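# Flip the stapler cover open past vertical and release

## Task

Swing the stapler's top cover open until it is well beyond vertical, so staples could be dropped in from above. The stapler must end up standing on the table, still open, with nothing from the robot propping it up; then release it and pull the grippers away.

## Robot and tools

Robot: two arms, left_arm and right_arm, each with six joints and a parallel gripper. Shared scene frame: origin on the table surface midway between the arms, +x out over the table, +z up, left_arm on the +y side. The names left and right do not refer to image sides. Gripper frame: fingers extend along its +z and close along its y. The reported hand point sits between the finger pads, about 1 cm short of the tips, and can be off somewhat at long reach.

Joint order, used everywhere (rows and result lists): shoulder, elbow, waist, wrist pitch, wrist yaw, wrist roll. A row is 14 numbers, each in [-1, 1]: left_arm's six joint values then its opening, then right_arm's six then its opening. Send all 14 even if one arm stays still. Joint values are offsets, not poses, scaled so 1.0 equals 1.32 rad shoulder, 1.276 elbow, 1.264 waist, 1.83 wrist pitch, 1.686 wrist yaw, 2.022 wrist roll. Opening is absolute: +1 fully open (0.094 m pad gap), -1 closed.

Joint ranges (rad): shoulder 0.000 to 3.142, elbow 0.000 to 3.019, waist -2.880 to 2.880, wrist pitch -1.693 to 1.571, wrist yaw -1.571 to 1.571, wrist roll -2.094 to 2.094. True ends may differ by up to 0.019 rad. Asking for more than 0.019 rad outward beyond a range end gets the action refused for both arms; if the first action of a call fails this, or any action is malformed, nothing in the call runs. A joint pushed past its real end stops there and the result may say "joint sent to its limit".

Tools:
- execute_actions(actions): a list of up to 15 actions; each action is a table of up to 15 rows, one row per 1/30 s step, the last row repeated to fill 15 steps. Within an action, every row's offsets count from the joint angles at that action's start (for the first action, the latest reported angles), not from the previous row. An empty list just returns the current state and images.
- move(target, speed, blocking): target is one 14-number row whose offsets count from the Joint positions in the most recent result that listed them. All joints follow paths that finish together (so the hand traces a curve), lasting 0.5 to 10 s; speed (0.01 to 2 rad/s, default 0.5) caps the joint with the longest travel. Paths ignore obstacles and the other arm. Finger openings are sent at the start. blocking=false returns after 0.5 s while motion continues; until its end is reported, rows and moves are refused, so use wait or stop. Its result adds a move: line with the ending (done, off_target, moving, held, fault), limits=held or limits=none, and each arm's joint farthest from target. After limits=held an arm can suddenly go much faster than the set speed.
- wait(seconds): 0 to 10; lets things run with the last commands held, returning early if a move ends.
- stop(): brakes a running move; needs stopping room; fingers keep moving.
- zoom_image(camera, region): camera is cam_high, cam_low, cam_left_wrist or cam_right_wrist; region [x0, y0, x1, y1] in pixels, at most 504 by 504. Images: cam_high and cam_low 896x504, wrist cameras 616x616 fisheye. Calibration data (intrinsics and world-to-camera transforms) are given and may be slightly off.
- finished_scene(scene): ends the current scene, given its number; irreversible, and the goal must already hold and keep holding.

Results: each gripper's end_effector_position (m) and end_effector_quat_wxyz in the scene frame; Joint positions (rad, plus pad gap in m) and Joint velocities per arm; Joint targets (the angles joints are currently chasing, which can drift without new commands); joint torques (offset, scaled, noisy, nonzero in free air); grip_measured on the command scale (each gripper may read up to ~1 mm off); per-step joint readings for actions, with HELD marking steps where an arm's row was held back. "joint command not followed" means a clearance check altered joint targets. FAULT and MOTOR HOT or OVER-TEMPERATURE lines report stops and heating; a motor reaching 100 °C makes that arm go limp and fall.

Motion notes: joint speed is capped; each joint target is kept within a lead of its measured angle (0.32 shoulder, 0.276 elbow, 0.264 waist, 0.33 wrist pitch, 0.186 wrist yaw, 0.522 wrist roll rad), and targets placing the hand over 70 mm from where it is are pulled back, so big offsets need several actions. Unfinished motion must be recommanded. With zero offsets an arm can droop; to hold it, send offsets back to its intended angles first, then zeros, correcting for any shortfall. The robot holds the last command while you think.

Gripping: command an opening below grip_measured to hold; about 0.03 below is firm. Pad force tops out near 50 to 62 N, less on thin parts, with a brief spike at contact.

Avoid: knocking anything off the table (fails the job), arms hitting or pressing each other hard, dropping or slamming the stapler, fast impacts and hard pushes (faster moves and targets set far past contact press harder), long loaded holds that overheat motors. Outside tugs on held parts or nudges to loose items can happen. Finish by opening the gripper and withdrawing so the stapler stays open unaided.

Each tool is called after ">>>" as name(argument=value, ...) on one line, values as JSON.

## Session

>>> execute_actions(actions=[])

Scene clock: 0.00 s.
left_arm: end_effector_position=(+0.5178, +0.3894, +0.2310) grip_measured=+1.000 end_effector_quat_wxyz=(-0.001, +0.442, +0.896, -0.048) | right_arm: end_effector_position=(+0.5389, +0.1723, +0.2147) grip_measured=+1.000 end_effector_quat_wxyz=(+0.732, -0.670, -0.069, +0.100)
Joint names: [shoulder, elbow, waist, wrist pitch, wrist yaw, wrist roll]
Joint positions: left_arm=[ 1.833  1.826  0.069 -1.616  0.08   1.031  0.094] | right_arm=[ 2.221  1.632  0.394  0.875 -1.241 -1.267  0.094]
Joint velocities: left_arm=[-0.005  0.022 -0.005  0.002 -0.051  0.022  0.   ] | right_arm=[-0.024 -0.002 -0.005  0.007  0.007  0.022  0.   ]
Joint torques (N m, as the arm reports them, + toward a larger angle): no reading
Joint targets: left_arm=[1.825 1.857 0.069 -1.616 0.080 1.031] | right_arm=[2.235 1.650 0.394 0.877 -1.241 -1.268]
camera_calibration (this result's frames):
cam_left_wrist: T_world_to_cam=[[-0.793231, -0.60298, 0.0848469, 0.622914], [-0.46543, 0.69024, 0.554025, -0.147031], [-0.392631, 0.39998, -0.828165, 0.362398], [0, 0, 0, 1]] pos_world=[0.567971, 0.332139, 0.328731]
cam_right_wrist: T_world_to_cam=[[0.0452459, -0.0836512, 0.995467, -0.223187], [0.922944, -0.377813, -0.073698, -0.413414], [0.382266, 0.922095, 0.0601108, -0.256245], [0, 0, 0, 1]] pos_world=[0.48961, 0.0614193, 0.20711]

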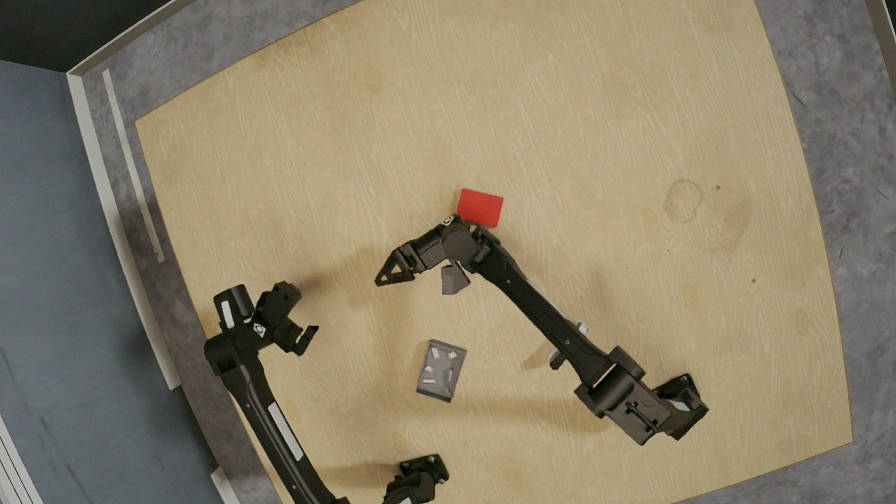

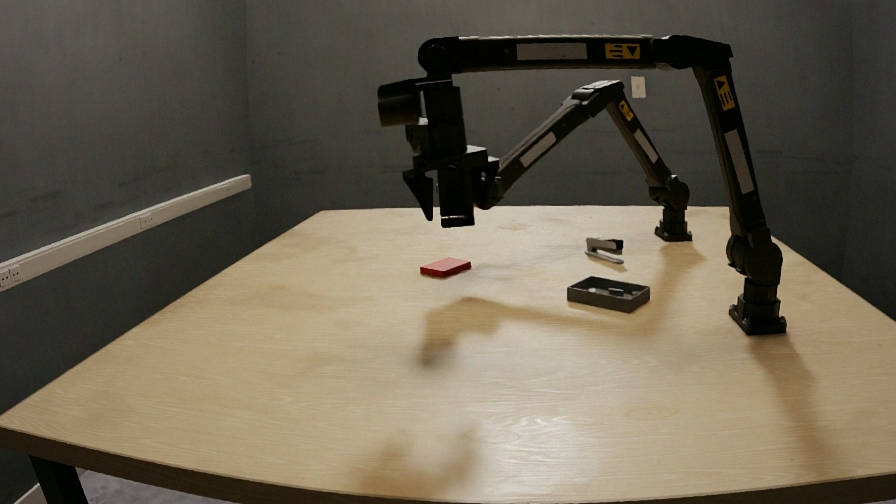

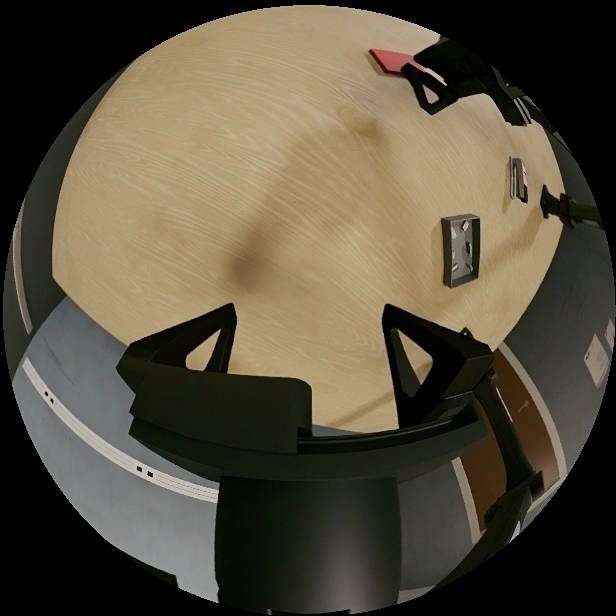

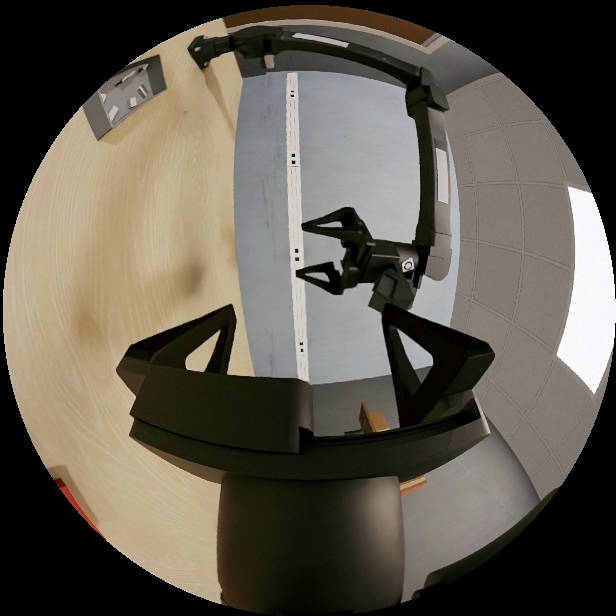

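>>> zoom_image(camera="cam_low", region=[560, 215, 660, 285])

>>> zoom_image(camera="cam_high", region=[500, 290, 640, 400])

>>> zoom_image(camera="cam_left_wrist", region=[470, 130, 570, 230])

Region (560, 215, 660, 285) of cam_low's 896x504 image, scaled by 5.040, with more detail than that image has; it fills the top 353 rows of this view, and the rest is white.

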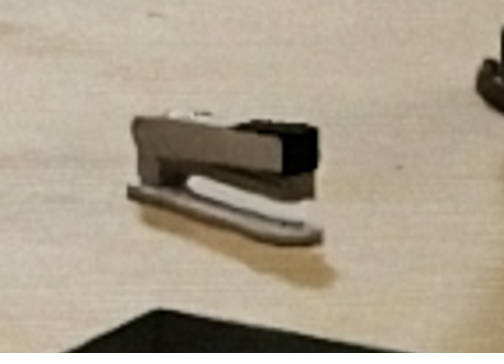

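Region (500, 290, 640, 400) of cam_high's 896x504 image, scaled by 3.600, with more detail than that image has; it fills the top 396 rows of this view, and the rest is white.

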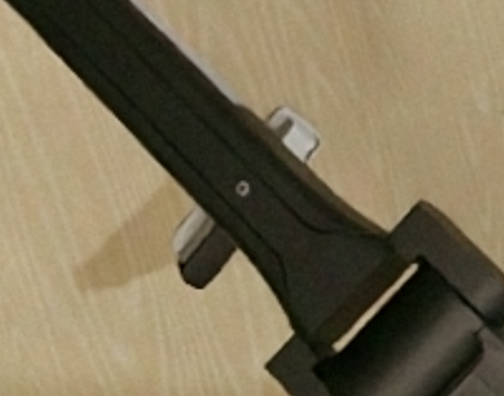

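Region (470, 130, 570, 230) of cam_left_wrist's 616x616 image, scaled by 5.040, with more detail than that image has.

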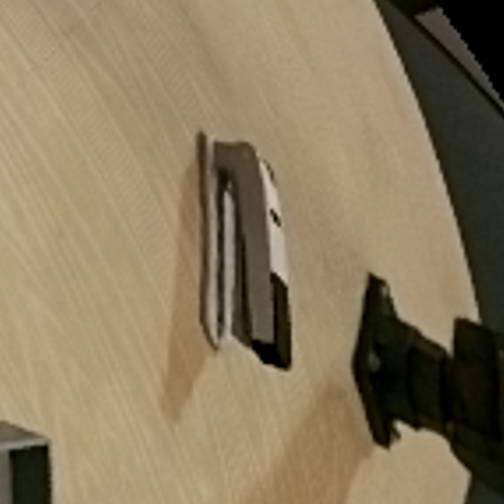

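>>> move(target=[-0.477,-0.9508,-0.237,0.778,-0.121,-0.5736,1.0,-0.8196,-0.6675,0.21,-0.4318,0.5538,0.2662,1.0], speed=0.9)

>>> zoom_image(camera="cam_high", region=[500, 290, 640, 400])

Scene clock: 89.83 s.
left_arm: end_effector_position=(+0.3985, +0.2845, +0.1160) grip_measured=+1.000 end_effector_quat_wxyz=(+0.373, +0.005, +0.928, +0.002) | right_arm: end_effector_position=(+0.3034, +0.0493, +0.3120) grip_measured=+1.000 end_effector_quat_wxyz=(+0.599, -0.615, +0.492, +0.146)
Joint names: [shoulder, elbow, waist, wrist pitch, wrist yaw, wrist roll]
Joint positions: left_arm=[ 1.214  0.615 -0.22  -0.215 -0.122 -0.117  0.094] | right_arm=[ 1.136  0.787  0.653  0.094 -0.311 -0.737  0.094]
Joint velocities: left_arm=[-0.005 -0.007 -0.005 -0.017 -0.007  0.007  0.   ] | right_arm=[ 0.005 -0.002 -0.005 -0.012 -0.081 -0.007  0.   ]
Joint torques (N m, as the arm reports them, + toward a larger angle): left_arm=[-8.68  7.37 -0.16  2.08 -0.21 -0.06] | right_arm=[-9.54 10.32  1.11  1.45  0.05  0.21]
Joint targets: left_arm=[1.204 0.613 -0.230 -0.193 -0.124 -0.129] | right_arm=[1.140 0.780 0.659 0.085 -0.307 -0.729]
move: off_target (left_arm); limits=none; left_arm: farthest joint: the wrist pitch, 0.023 radians from its target (1.424 radians at the start); right_arm: farthest joint: the wrist pitch, 0.009 radians from its target (0.791 radians at the start)
camera_calibration (this result's frames):
cam_left_wrist: T_world_to_cam=[[-0.00970454, -0.999901, -0.0101747, 0.286465], [-0.990958, 0.0109785, -0.133721, 0.415975], [0.13382, 0.00878503, -0.990967, 0.18269], [0, 0, 0, 1]] pos_world=[0.390546, 0.280265, 0.239579]
cam_right_wrist: T_world_to_cam=[[0.775585, -0.197492, 0.599554, -0.412095], [0.146694, -0.867407, -0.475485, 0.149588], [0.613962, 0.45673, -0.643777, 0.113595], [0, 0, 0, 1]] pos_world=[0.227928, -0.00351386, 0.39133]

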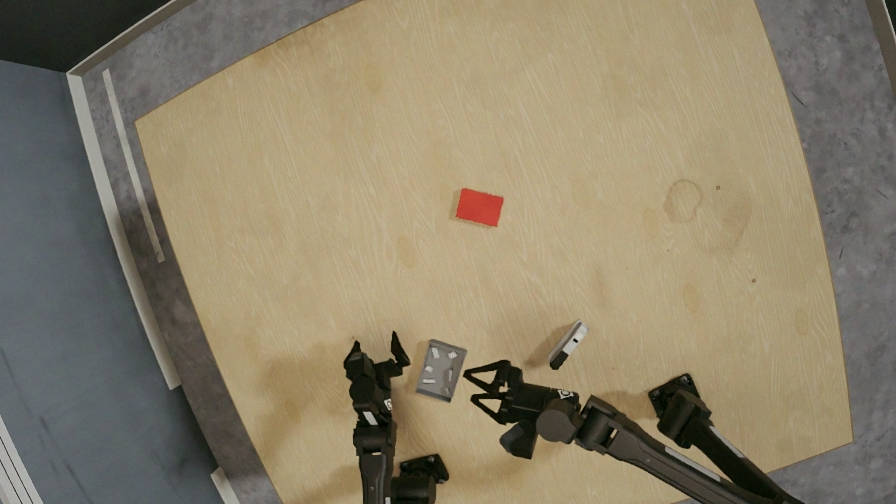

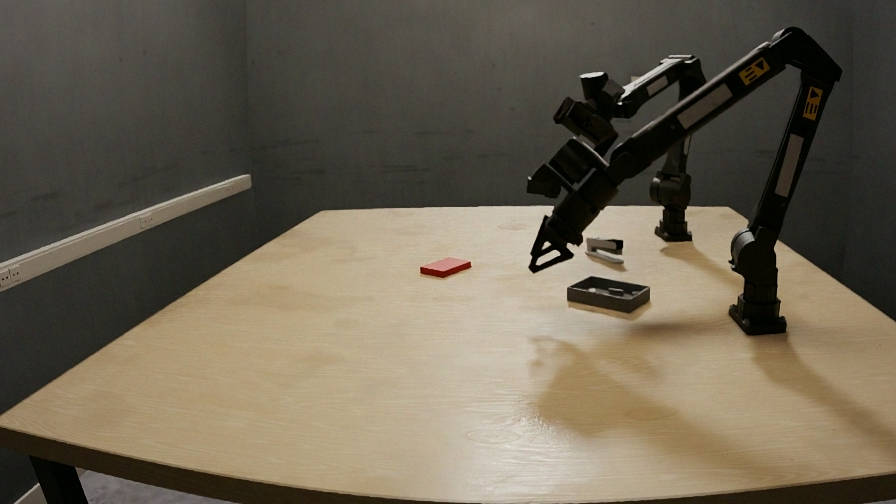

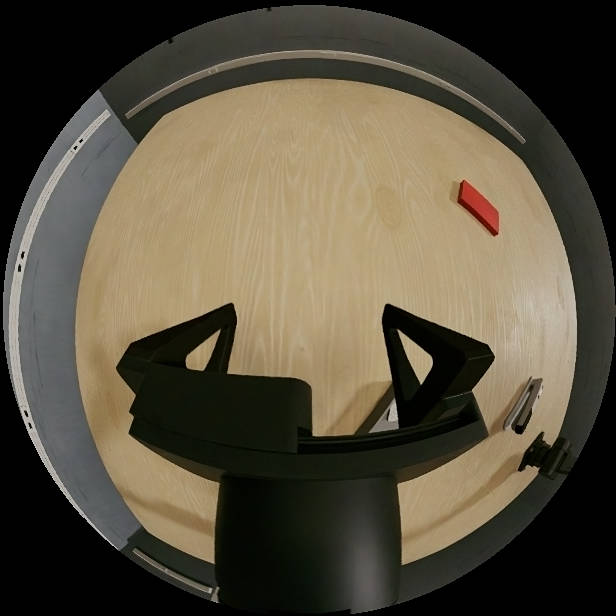

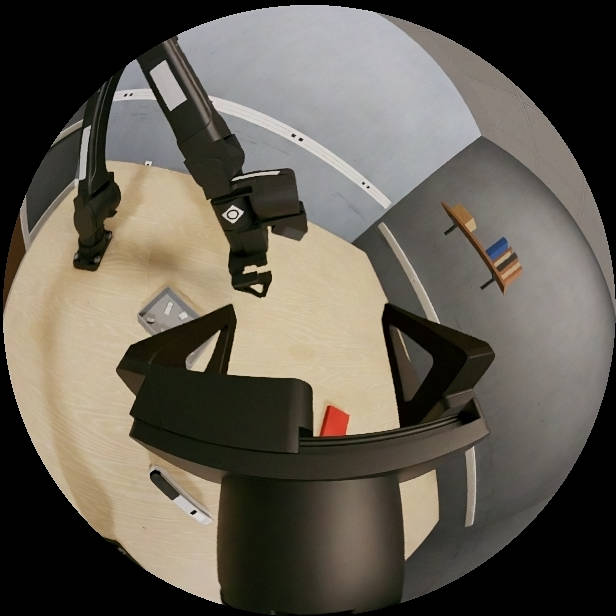

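Region (500, 290, 640, 400) of cam_high's 896x504 image, scaled by 3.600, with more detail than that image has; it fills the top 396 rows of this view, and the rest is white.

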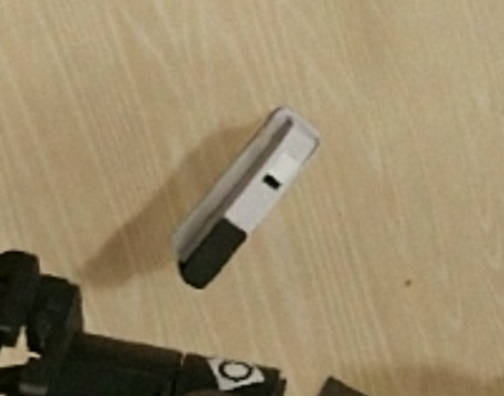

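>>> move(target=[-0.0076,0,-0.7674,0.012,-0.001,-0.006,0.1,-0.5417,-0.4557,0.15,-0.2978,0.3737,0.1855,-0.04], speed=0.7)

Scene clock: 96.00 s.
left_arm: end_effector_position=(+0.1627, -0.0485, +0.1160) grip_measured=+0.102 end_effector_quat_wxyz=(+0.331, +0.437, +0.818, -0.172) | right_arm: end_effector_position=(+0.1788, -0.1665, +0.1197) grip_measured=-0.039 end_effector_quat_wxyz=(+0.455, -0.507, +0.732, -0.001)
Joint names: [shoulder, elbow, waist, wrist pitch, wrist yaw, wrist roll]
Joint positions: left_arm=[ 1.214  0.615 -1.191 -0.215 -0.123 -0.118  0.052] | right_arm=[ 0.428  0.208  0.835 -0.445  0.316 -0.37   0.045]
Joint velocities: left_arm=[ 0.005  0.002 -0.005  0.002 -0.051 -0.066 -0.001] | right_arm=[ 0.005  0.002  0.005  0.002 -0.081 -0.037  0.001]
Joint torques (N m, as the arm reports them, + toward a larger angle): left_arm=[-8.59  7.47  0.7   2.04 -0.14 -0.03] | right_arm=[ 0.48 10.94  1.29  1.31  0.25  0.17]
Joint targets: left_arm=[1.204 0.615 -1.190 -0.193 -0.124 -0.129] | right_arm=[0.421 0.206 0.843 -0.451 0.320 -0.362]
move: off_target (left_arm); limits=none; left_arm: farthest joint: the wrist pitch, 0.022 radians from its target (0.022 radians at the start); right_arm: farthest joint: the waist, 0.008 radians from its target (0.189 radians at the start)
camera_calibration (this result's frames):
cam_left_wrist: T_world_to_cam=[[-0.83038, -0.557104, -0.0101928, 0.106239], [-0.550989, 0.823713, -0.133818, 0.153898], [0.0829467, -0.105504, -0.990953, 0.219902], [0, 0, 0, 1]] pos_world=[0.154774, -0.0443809, 0.23959]
cam_right_wrist: T_world_to_cam=[[0.741769, -0.479062, 0.469337, -0.268019], [-0.446227, -0.874979, -0.187865, -0.0404769], [0.500659, -0.0700781, -0.862803, 0.123634], [0, 0, 0, 1]] pos_world=[0.118848, -0.15515, 0.224859]

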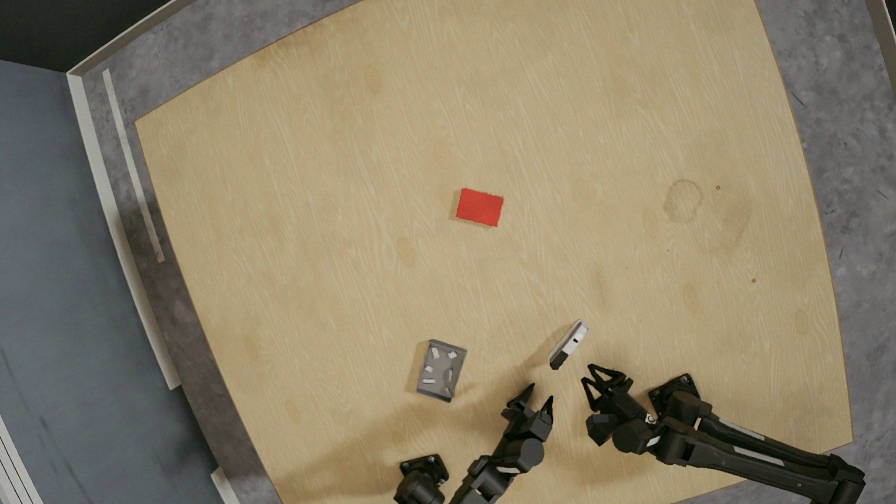

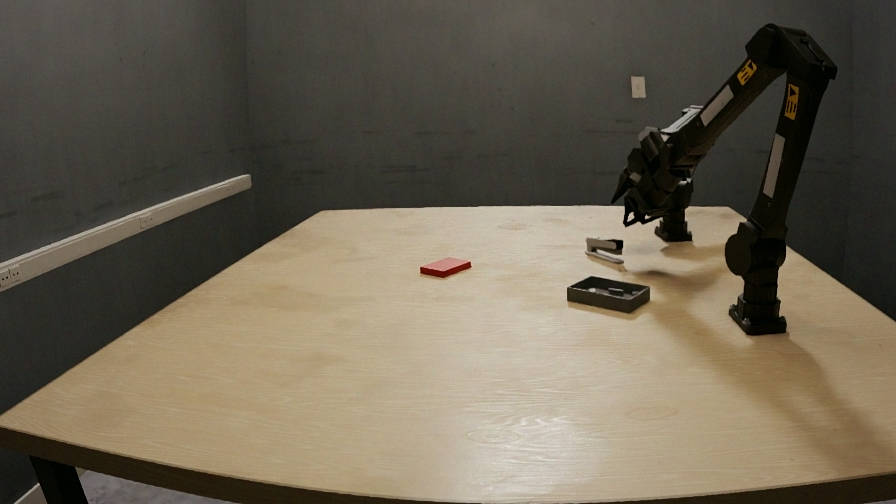

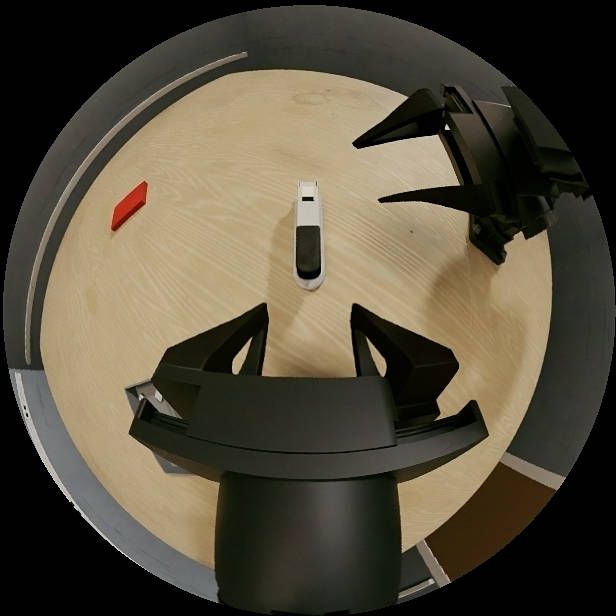

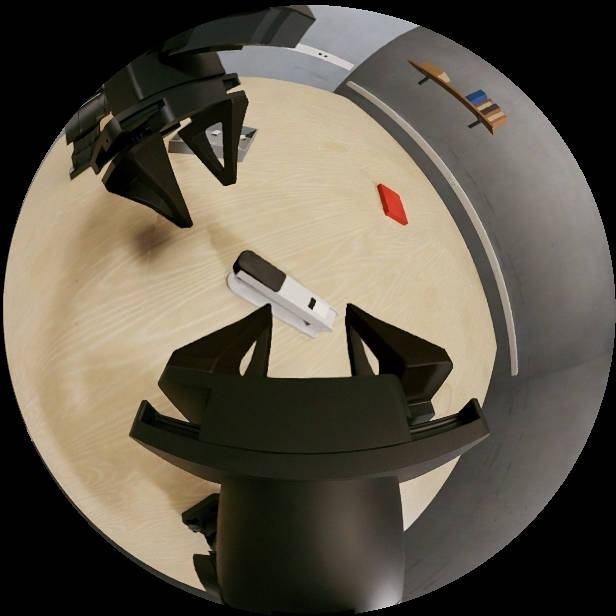

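>>> zoom_image(camera="cam_left_wrist", region=[250, 170, 370, 310])

>>> zoom_image(camera="cam_right_wrist", region=[210, 230, 360, 350])

Region (250, 170, 370, 310) of cam_left_wrist's 616x616 image, scaled by 3.600, with more detail than that image has; it fills the left 432 columns of this view, and the rest is white.

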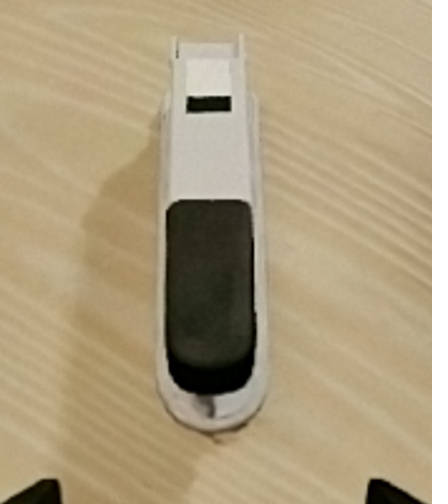

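Region (210, 230, 360, 350) of cam_right_wrist's 616x616 image, scaled by 3.360, with more detail than that image has; it fills the top 403 rows of this view, and the rest is white.

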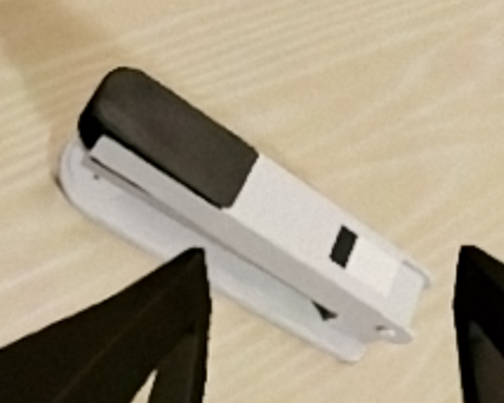

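>>> move(target=[0.262,0.1196,0.0297,0.1454,0.0114,0.0,0.1,-0.0655,-0.0183,-0.1712,-0.0101,-0.1007,-0.0262,-0.04], speed=0.3)

>>> zoom_image(camera="cam_low", region=[550, 190, 680, 285])

Scene clock: 145.43 s.
left_arm: end_effector_position=(+0.1998, -0.1072, +0.0448) grip_measured=+0.102 end_effector_quat_wxyz=(+0.327, +0.430, +0.823, -0.173) | right_arm: end_effector_position=(+0.1963, -0.1895, +0.1241) grip_measured=-0.039 end_effector_quat_wxyz=(+0.463, -0.472, +0.750, +0.020)
Joint names: [shoulder, elbow, waist, wrist pitch, wrist yaw, wrist roll]
Joint positions: left_arm=[ 1.56   0.713 -1.166  0.029 -0.106 -0.118  0.052] | right_arm=[ 0.354  0.195  0.625 -0.456  0.15  -0.414  0.045]
Joint velocities: left_arm=[ 0.005 -0.007 -0.005  0.002 -0.125 -0.037 -0.001] | right_arm=[-0.005  0.002  0.005 -0.012 -0.022 -0.022 -0.001]
Joint torques (N m, as the arm reports them, + toward a larger angle): left_arm=[-11.59  10.18   1.44   2.02   0.02   0.07] | right_arm=[ 0.42 10.43  0.05  1.35 -0.15 -0.01]
Joint targets: left_arm=[1.560 0.768 -1.154 0.051 -0.104 -0.118] | right_arm=[0.342 0.185 0.618 -0.464 0.146 -0.423]
move: off_target (left_arm); limits=none; left_arm: farthest joint: the elbow, 0.055 radians from its target (0.153 radians at the start); right_arm: farthest joint: the shoulder, 0.013 radians from its target (0.087 radians at the start)
camera_calibration (this result's frames):
cam_left_wrist: T_world_to_cam=[[-0.822891, -0.568197, 0.00140059, 0.10043], [-0.563719, 0.816092, -0.127337, 0.214561], [0.0712095, -0.105574, -0.991859, 0.142415], [0, 0, 0, 1]] pos_world=[0.193454, -0.103002, 0.168436]
cam_right_wrist: T_world_to_cam=[[0.727054, -0.547799, 0.413895, -0.297352], [-0.494948, -0.835977, -0.237001, -0.0288125], [0.475835, -0.0325439, -0.878932, 0.131073], [0, 0, 0, 1]] pos_world=[0.139561, -0.18271, 0.231448]

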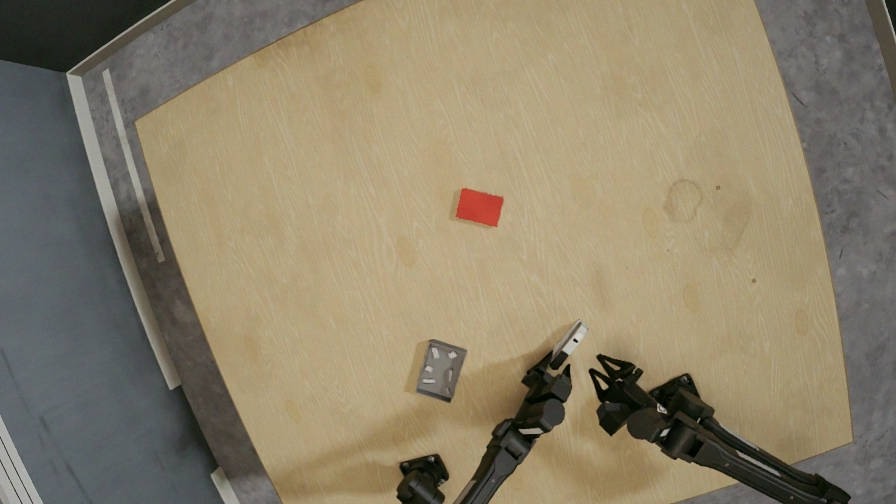

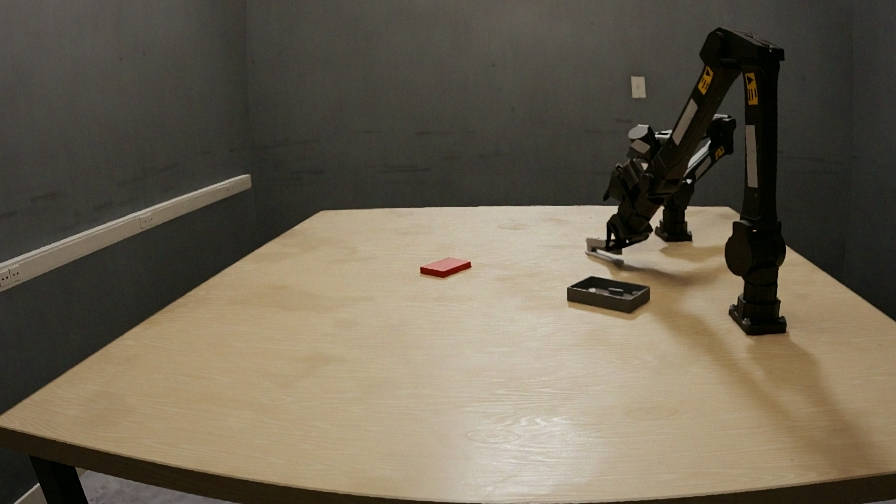

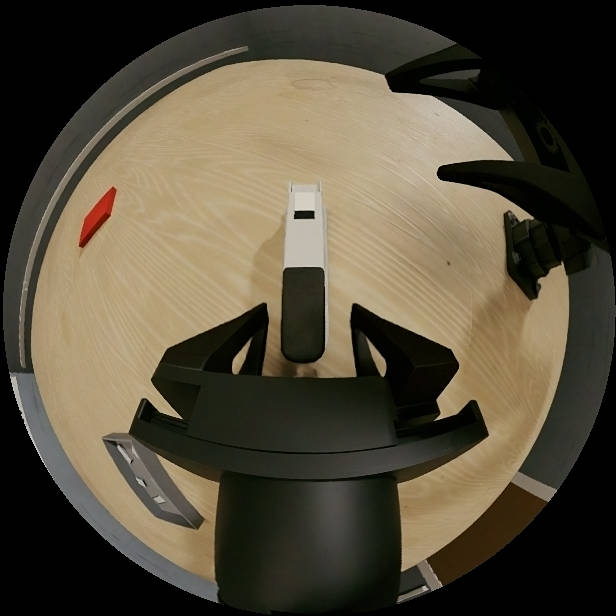

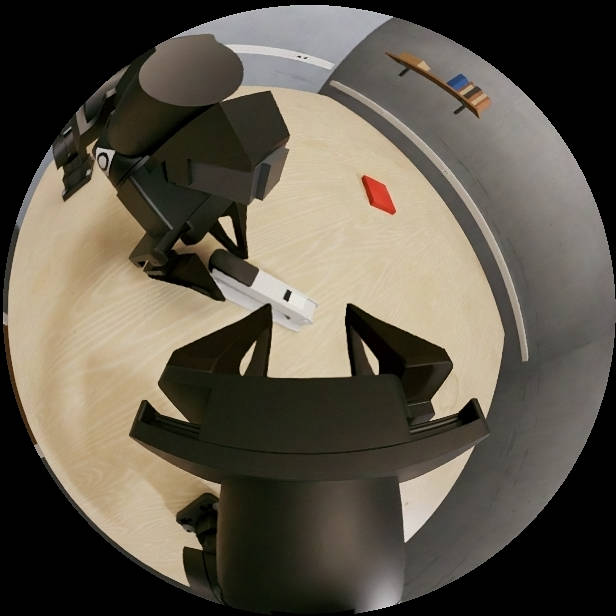

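Region (550, 190, 680, 285) of cam_low's 896x504 image, scaled by 3.877, with more detail than that image has; it fills the top 368 rows of this view, and the rest is white.

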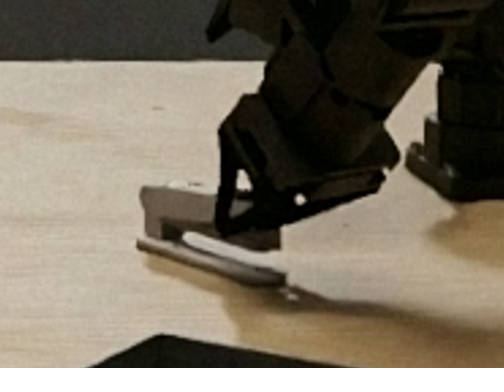

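>>> execute_actions(actions=[])

Scene clock: 157.27 s.
left_arm: end_effector_position=(+0.1998, -0.1072, +0.0448) grip_measured=+0.102 end_effector_quat_wxyz=(+0.327, +0.430, +0.823, -0.173) | right_arm: end_effector_position=(+0.1963, -0.1895, +0.1241) grip_measured=-0.039 end_effector_quat_wxyz=(+0.463, -0.472, +0.750, +0.020)
Joint names: [shoulder, elbow, waist, wrist pitch, wrist yaw, wrist roll]
Joint positions: left_arm=[ 1.56   0.713 -1.166  0.029 -0.106 -0.118  0.052] | right_arm=[ 0.354  0.195  0.625 -0.456  0.15  -0.415  0.045]
Joint velocities: left_arm=[-0.015 -0.007 -0.005 -0.002 -0.007  0.007 -0.   ] | right_arm=[-0.005  0.012 -0.024 -0.007  0.051 -0.125 -0.   ]
Joint torques (N m, as the arm reports them, + toward a larger angle): left_arm=[-11.66  10.2    1.48   2.07   0.04   0.08] | right_arm=[ 0.44 10.42  0.08  1.34 -0.16 -0.01]
Joint targets: left_arm=[1.560 0.768 -1.154 0.051 -0.104 -0.118] | right_arm=[0.342 0.185 0.618 -0.464 0.146 -0.423]
camera_calibration (this result's frames):
cam_left_wrist: T_world_to_cam=[[-0.822891, -0.568197, 0.00140059, 0.10043], [-0.563719, 0.816092, -0.127337, 0.214561], [0.0712095, -0.105574, -0.991859, 0.142415], [0, 0, 0, 1]] pos_world=[0.193454, -0.103002, 0.168436]
cam_right_wrist: T_world_to_cam=[[0.727099, -0.547534, 0.414166, -0.297345], [-0.494723, -0.836146, -0.236873, -0.0289043], [0.475999, -0.0326669, -0.878839, 0.131006], [0, 0, 0, 1]] pos_world=[0.139541, -0.182695, 0.231436]

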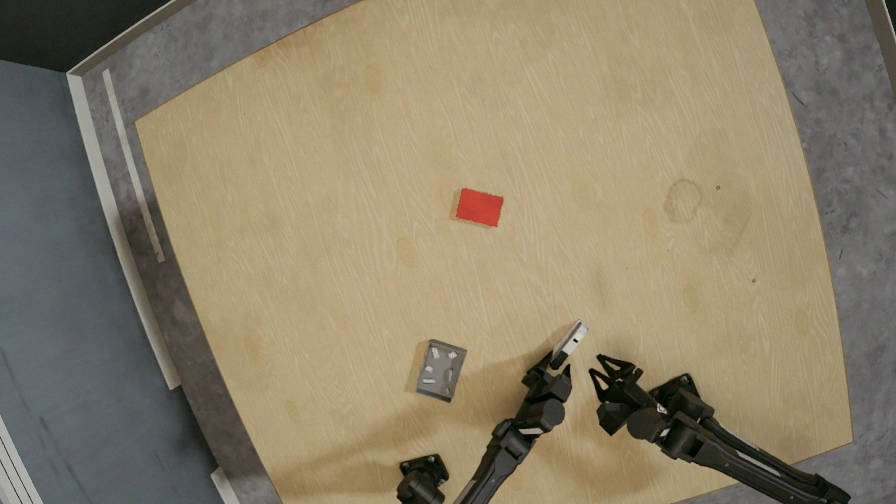

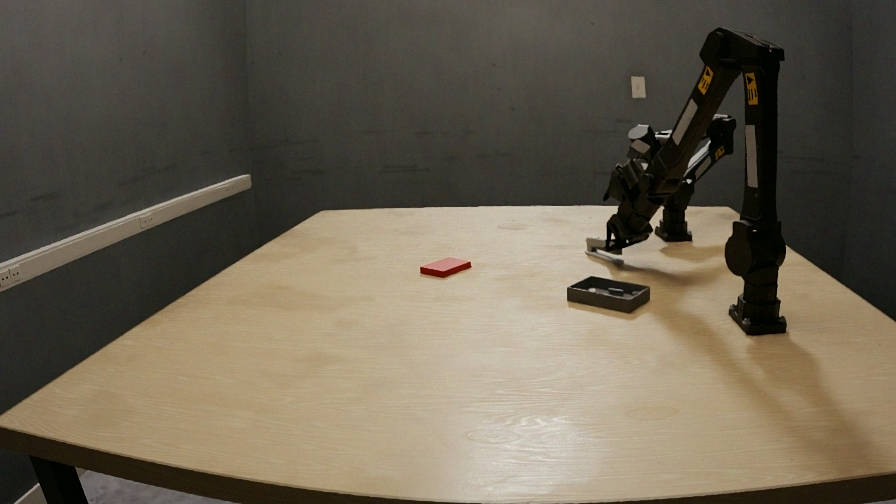

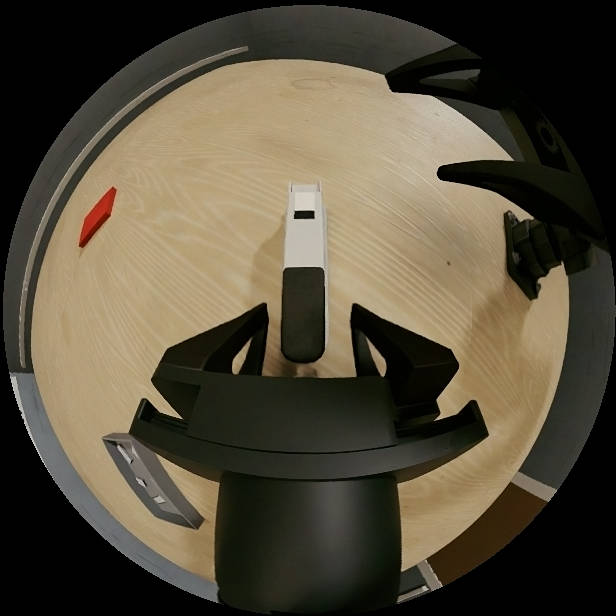

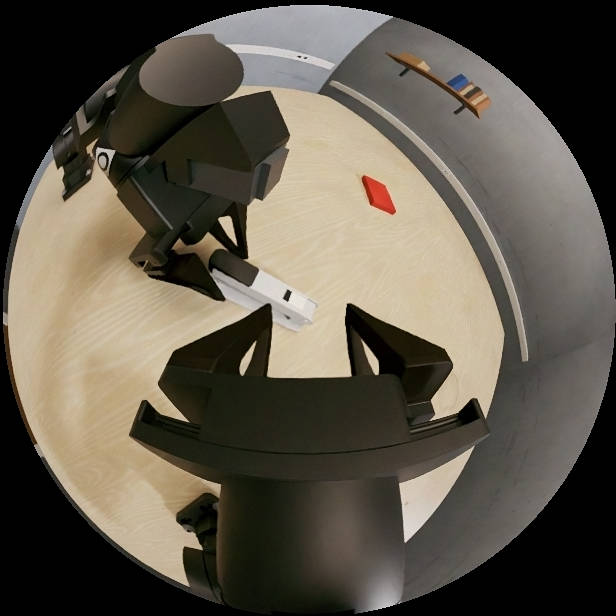

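>>> execute_actions(actions=[[[0.0,0.0525,0.0166,0.012,0.0012,0.004,0.1,-0.009,-0.0078,-0.0055,-0.0044,-0.0024,-0.004,-0.04]]])

Scene clock: 160.97 s.
left_arm: end_effector_position=(+0.2066, -0.1102, +0.0501) grip_measured=+0.102 end_effector_quat_wxyz=(+0.333, +0.425, +0.823, -0.175) | right_arm: end_effector_position=(+0.1963, -0.1894, +0.1241) grip_measured=-0.039 end_effector_quat_wxyz=(+0.463, -0.472, +0.750, +0.020)
Joint names: [shoulder, elbow, waist, wrist pitch, wrist yaw, wrist roll]
Joint positions: left_arm=[ 1.56   0.725 -1.157  0.029 -0.105 -0.118  0.052] | right_arm=[ 0.354  0.195  0.625 -0.456  0.149 -0.415  0.045]
Joint velocities: left_arm=[ 0.015 -0.012 -0.005 -0.002  0.022 -0.022 -0.   ] | right_arm=[-0.005 -0.002 -0.015 -0.002 -0.007 -0.007 -0.   ]
Joint torques (N m, as the arm reports them, + toward a larger angle): left_arm=[-11.67  10.19   1.72   2.06   0.     0.14] | right_arm=[ 0.55 10.44  0.05  1.37 -0.15 -0.01]
Joint targets: left_arm=[1.560 0.780 -1.145 0.051 -0.104 -0.110] | right_arm=[0.343 0.185 0.618 -0.464 0.146 -0.423]
Step readings (joint positions):
0: left_arm=[1.560 0.713 -1.166 0.029 -0.106 -0.118] | right_arm=[0.354 0.195 0.625 -0.456 0.150 -0.415]
1: left_arm=[1.560 0.713 -1.166 0.029 -0.105 -0.118] | right_arm=[0.354 0.195 0.625 -0.456 0.150 -0.415]
2: left_arm=[1.560 0.715 -1.165 0.029 -0.105 -0.118] | right_arm=[0.354 0.195 0.625 -0.456 0.149 -0.415]
4: left_arm=[1.560 0.718 -1.161 0.029 -0.105 -0.118] | right_arm=[0.354 0.195 0.625 -0.456 0.149 -0.415]
8: left_arm=[1.560 0.725 -1.157 0.029 -0.105 -0.118] | right_arm=[0.354 0.195 0.625 -0.456 0.149 -0.415]
15: Joint positions above
camera_calibration (this result's frames):
cam_left_wrist: T_world_to_cam=[[-0.8176, -0.575775, 0.00364004, 0.102257], [-0.570555, 0.809305, -0.139616, 0.222787], [0.0774417, -0.116227, -0.990199, 0.144348], [0, 0, 0, 1]] pos_world=[0.199539, -0.104648, 0.173666]
cam_right_wrist: T_world_to_cam=[[0.727335, -0.547372, 0.413967, -0.297276], [-0.4945, -0.836263, -0.236926, -0.0289421], [0.475872, -0.032382, -0.878918, 0.13111], [0, 0, 0, 1]] pos_world=[0.139515, -0.182678, 0.23144]

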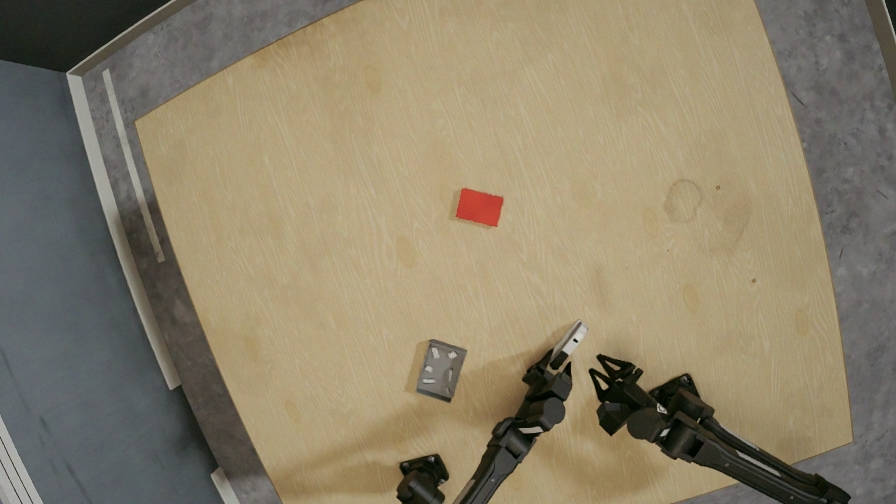

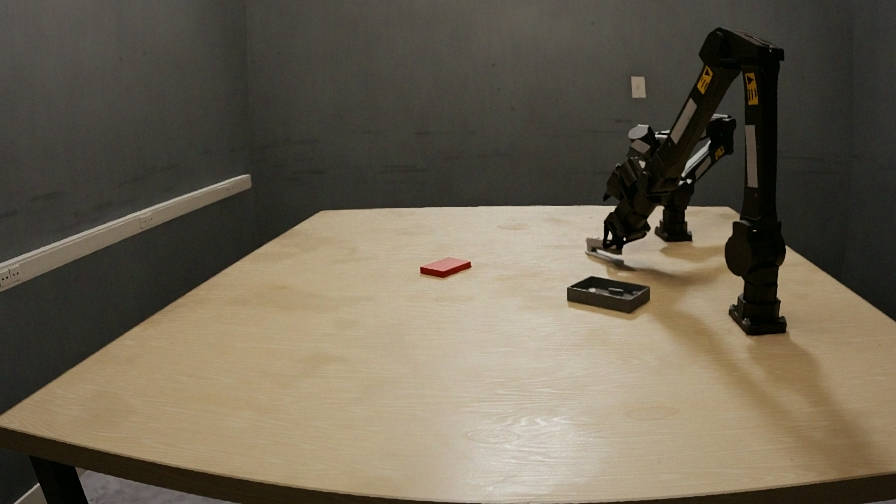

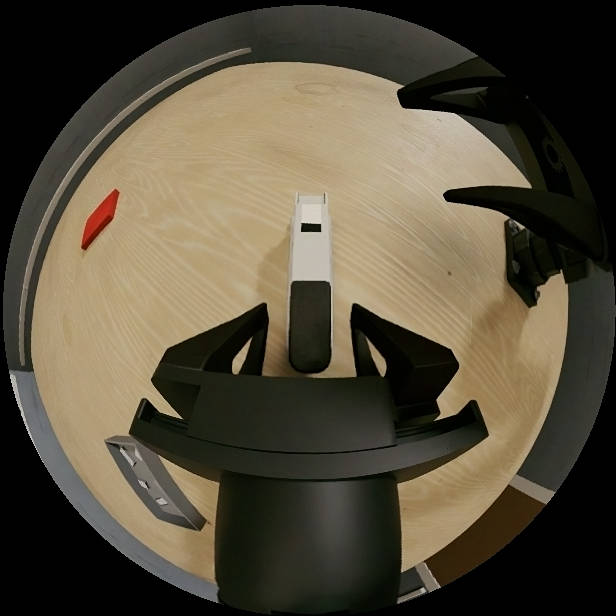

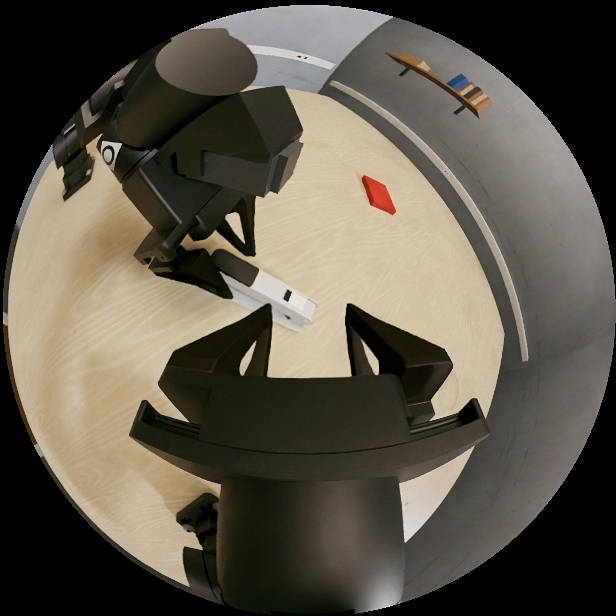

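>>> zoom_image(camera="cam_right_wrist", region=[130, 200, 340, 350])

>>> zoom_image(camera="cam_low", region=[560, 200, 680, 280])

Region (130, 200, 340, 350) of cam_right_wrist's 616x616 image, scaled by 2.400, with more detail than that image has; it fills the top 360 rows of this view, and the rest is white.

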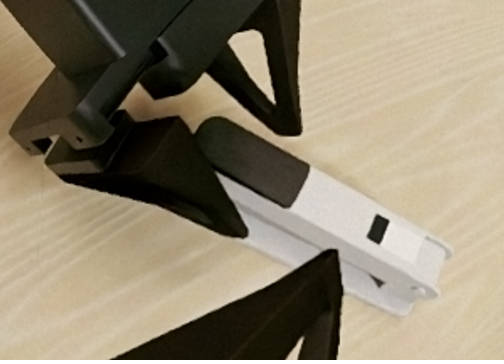

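Region (560, 200, 680, 280) of cam_low's 896x504 image, scaled by 4.200, with more detail than that image has.

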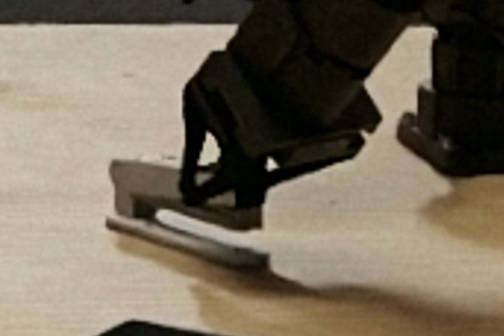

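>>> execute_actions(actions=[[[0.0,0.043,0.0095,0.012,0.0006,0.004,-0.1,-0.009,-0.0078,-0.0055,-0.0044,-0.0024,-0.004,-0.04],[0.0,0.043,0.0095,0.012,0.0006,0.004,-0.1,-0.009,-0.0078,-0.0055,-0.0044,-0.0024,-0.004,-0.04],[0.0,0.043,0.0095,0.012,0.0006,0.004,-0.1,-0.009,-0.0078,-0.0055,-0.0044,-0.0024,-0.004,-0.04],[0.0,0.043,0.0095,0.012,0.0006,0.004,-0.2,-0.009,-0.0078,-0.0055,-0.0044,-0.0024,-0.004,-0.04],[0.0,0.043,0.0095,0.012,0.0006,0.004,-0.2,-0.009,-0.0078,-0.0055,-0.0044,-0.0024,-0.004,-0.04],[0.0,0.043,0.0095,0.012,0.0006,0.004,-0.2,-0.009,-0.0078,-0.0055,-0.0044,-0.0024,-0.004,-0.04],[0.0,0.043,0.0095,0.012,0.0006,0.004,-0.3,-0.009,-0.0078,-0.0055,-0.0044,-0.0024,-0.004,-0.04],[0.0,0.043,0.0095,0.012,0.0006,0.004,-0.3,-0.009,-0.0078,-0.0055,-0.0044,-0.0024,-0.004,-0.04],[0.0,0.043,0.0095,0.012,0.0006,0.004,-0.3,-0.009,-0.0078,-0.0055,-0.0044,-0.0024,-0.004,-0.04],[0.0,0.043,0.0095,0.012,0.0006,0.004,-0.36,-0.009,-0.0078,-0.0055,-0.0044,-0.0024,-0.004,-0.04],[0.0,0.043,0.0095,0.012,0.0006,0.004,-0.36,-0.009,-0.0078,-0.0055,-0.0044,-0.0024,-0.004,-0.04],[0.0,0.043,0.0095,0.012,0.0006,0.004,-0.36,-0.009,-0.0078,-0.0055,-0.0044,-0.0024,-0.004,-0.04],[0.0,0.043,0.0095,0.012,0.0006,0.004,-0.4,-0.009,-0.0078,-0.0055,-0.0044,-0.0024,-0.004,-0.04]]])

Scene clock: 168.23 s.
left_arm: end_effector_position=(+0.2066, -0.1102, +0.0501) grip_measured=-0.397 end_effector_quat_wxyz=(+0.333, +0.425, +0.823, -0.175) | right_arm: end_effector_position=(+0.1962, -0.1894, +0.1241) grip_measured=-0.039 end_effector_quat_wxyz=(+0.463, -0.473, +0.750, +0.020)
Joint names: [shoulder, elbow, waist, wrist pitch, wrist yaw, wrist roll]
Joint positions: left_arm=[ 1.56   0.725 -1.157  0.029 -0.105 -0.118  0.028] | right_arm=[ 0.354  0.195  0.625 -0.456  0.149 -0.415  0.045]
Joint velocities: left_arm=[-0.005  0.002 -0.005  0.007 -0.022 -0.022 -0.001] | right_arm=[-0.005 -0.002 -0.005 -0.002 -0.022 -0.081 -0.001]
Joint torques (N m, as the arm reports them, + toward a larger angle): left_arm=[-11.6   10.27   1.56   2.01  -0.03   0.14] | right_arm=[ 0.51 10.45  0.03  1.37 -0.15 -0.01]
Joint targets: left_arm=[1.560 0.780 -1.145 0.051 -0.104 -0.110] | right_arm=[0.343 0.185 0.618 -0.464 0.145 -0.423]
Step readings (joint positions):
0: left_arm=[1.560 0.725 -1.157 0.029 -0.105 -0.118] | right_arm=[0.354 0.195 0.625 -0.456 0.149 -0.415]
1: left_arm=[1.560 0.725 -1.157 0.029 -0.105 -0.118] | right_arm=[0.354 0.195 0.625 -0.456 0.149 -0.415]
2: left_arm=[1.560 0.725 -1.157 0.029 -0.105 -0.118] | right_arm=[0.354 0.195 0.625 -0.456 0.149 -0.415]
4: left_arm=[1.560 0.725 -1.157 0.029 -0.105 -0.118] | right_arm=[0.354 0.195 0.625 -0.456 0.149 -0.415]
8: left_arm=[1.560 0.725 -1.157 0.029 -0.105 -0.118] | right_arm=[0.354 0.195 0.625 -0.456 0.149 -0.415]
15: Joint positions above
camera_calibration (this result's frames):
cam_left_wrist: T_world_to_cam=[[-0.8176, -0.575775, 0.00364004, 0.102257], [-0.570555, 0.809305, -0.139616, 0.222787], [0.0774417, -0.116227, -0.990199, 0.144348], [0, 0, 0, 1]] pos_world=[0.199539, -0.104648, 0.173666]
cam_right_wrist: T_world_to_cam=[[0.72757, -0.547209, 0.413769, -0.297206], [-0.494276, -0.83638, -0.236979, -0.0289799], [0.475745, -0.0320972, -0.878997, 0.131215], [0, 0, 0, 1]] pos_world=[0.139489, -0.182661, 0.231445]

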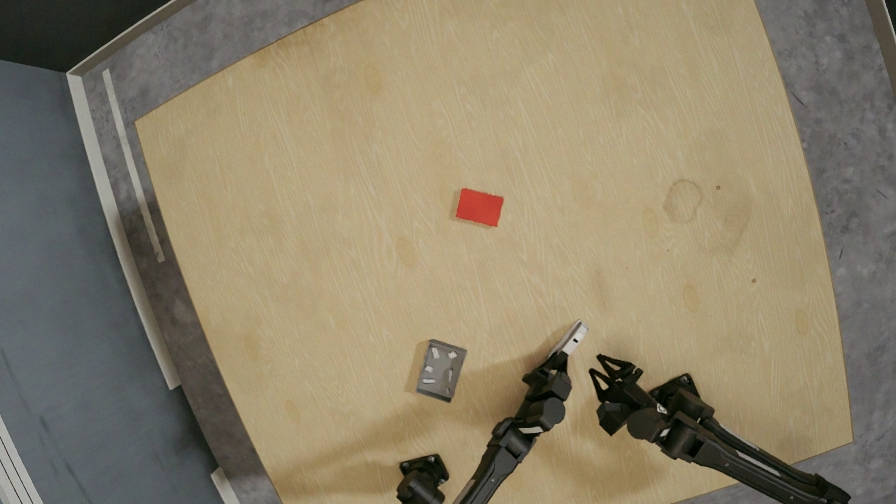

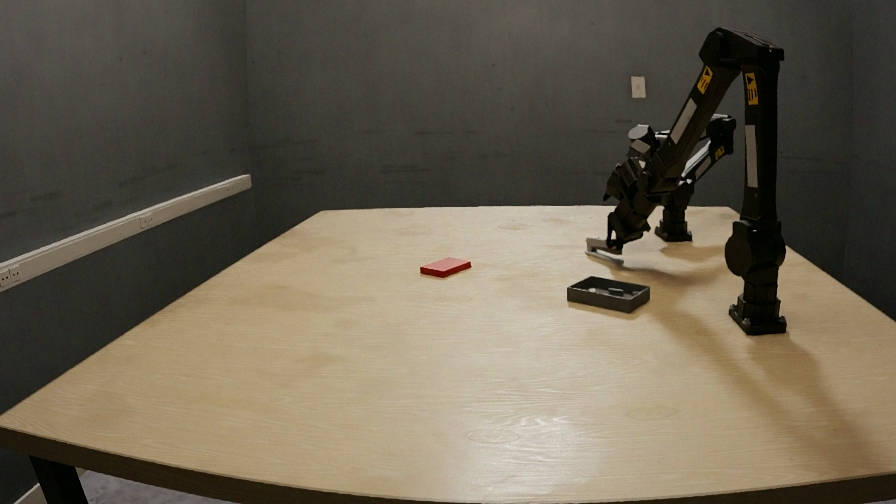

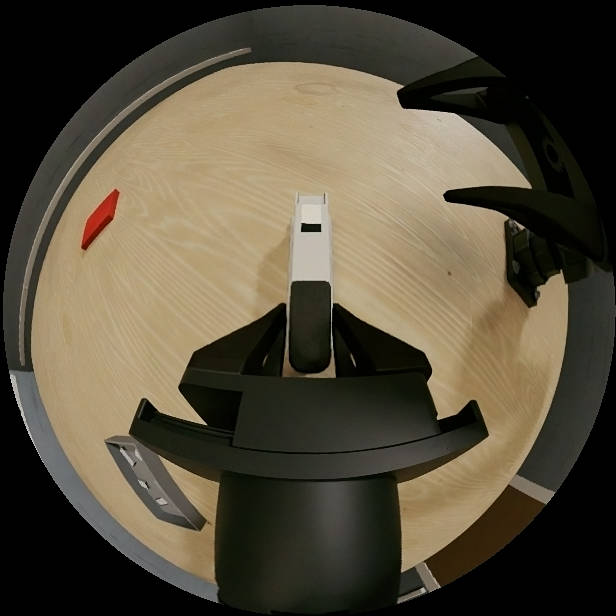

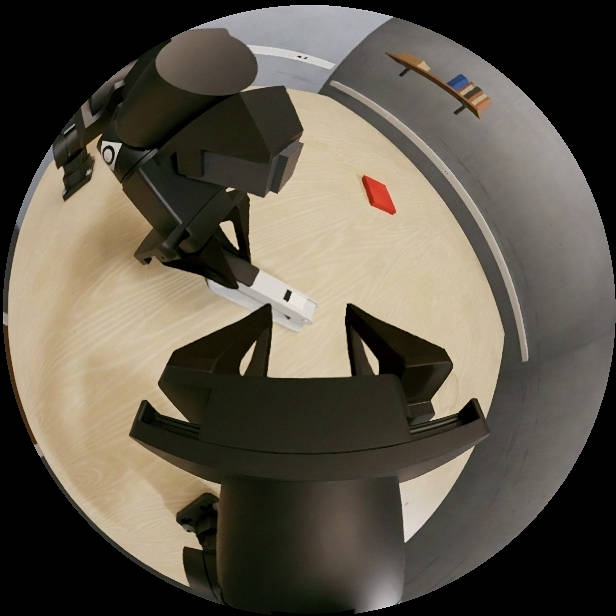

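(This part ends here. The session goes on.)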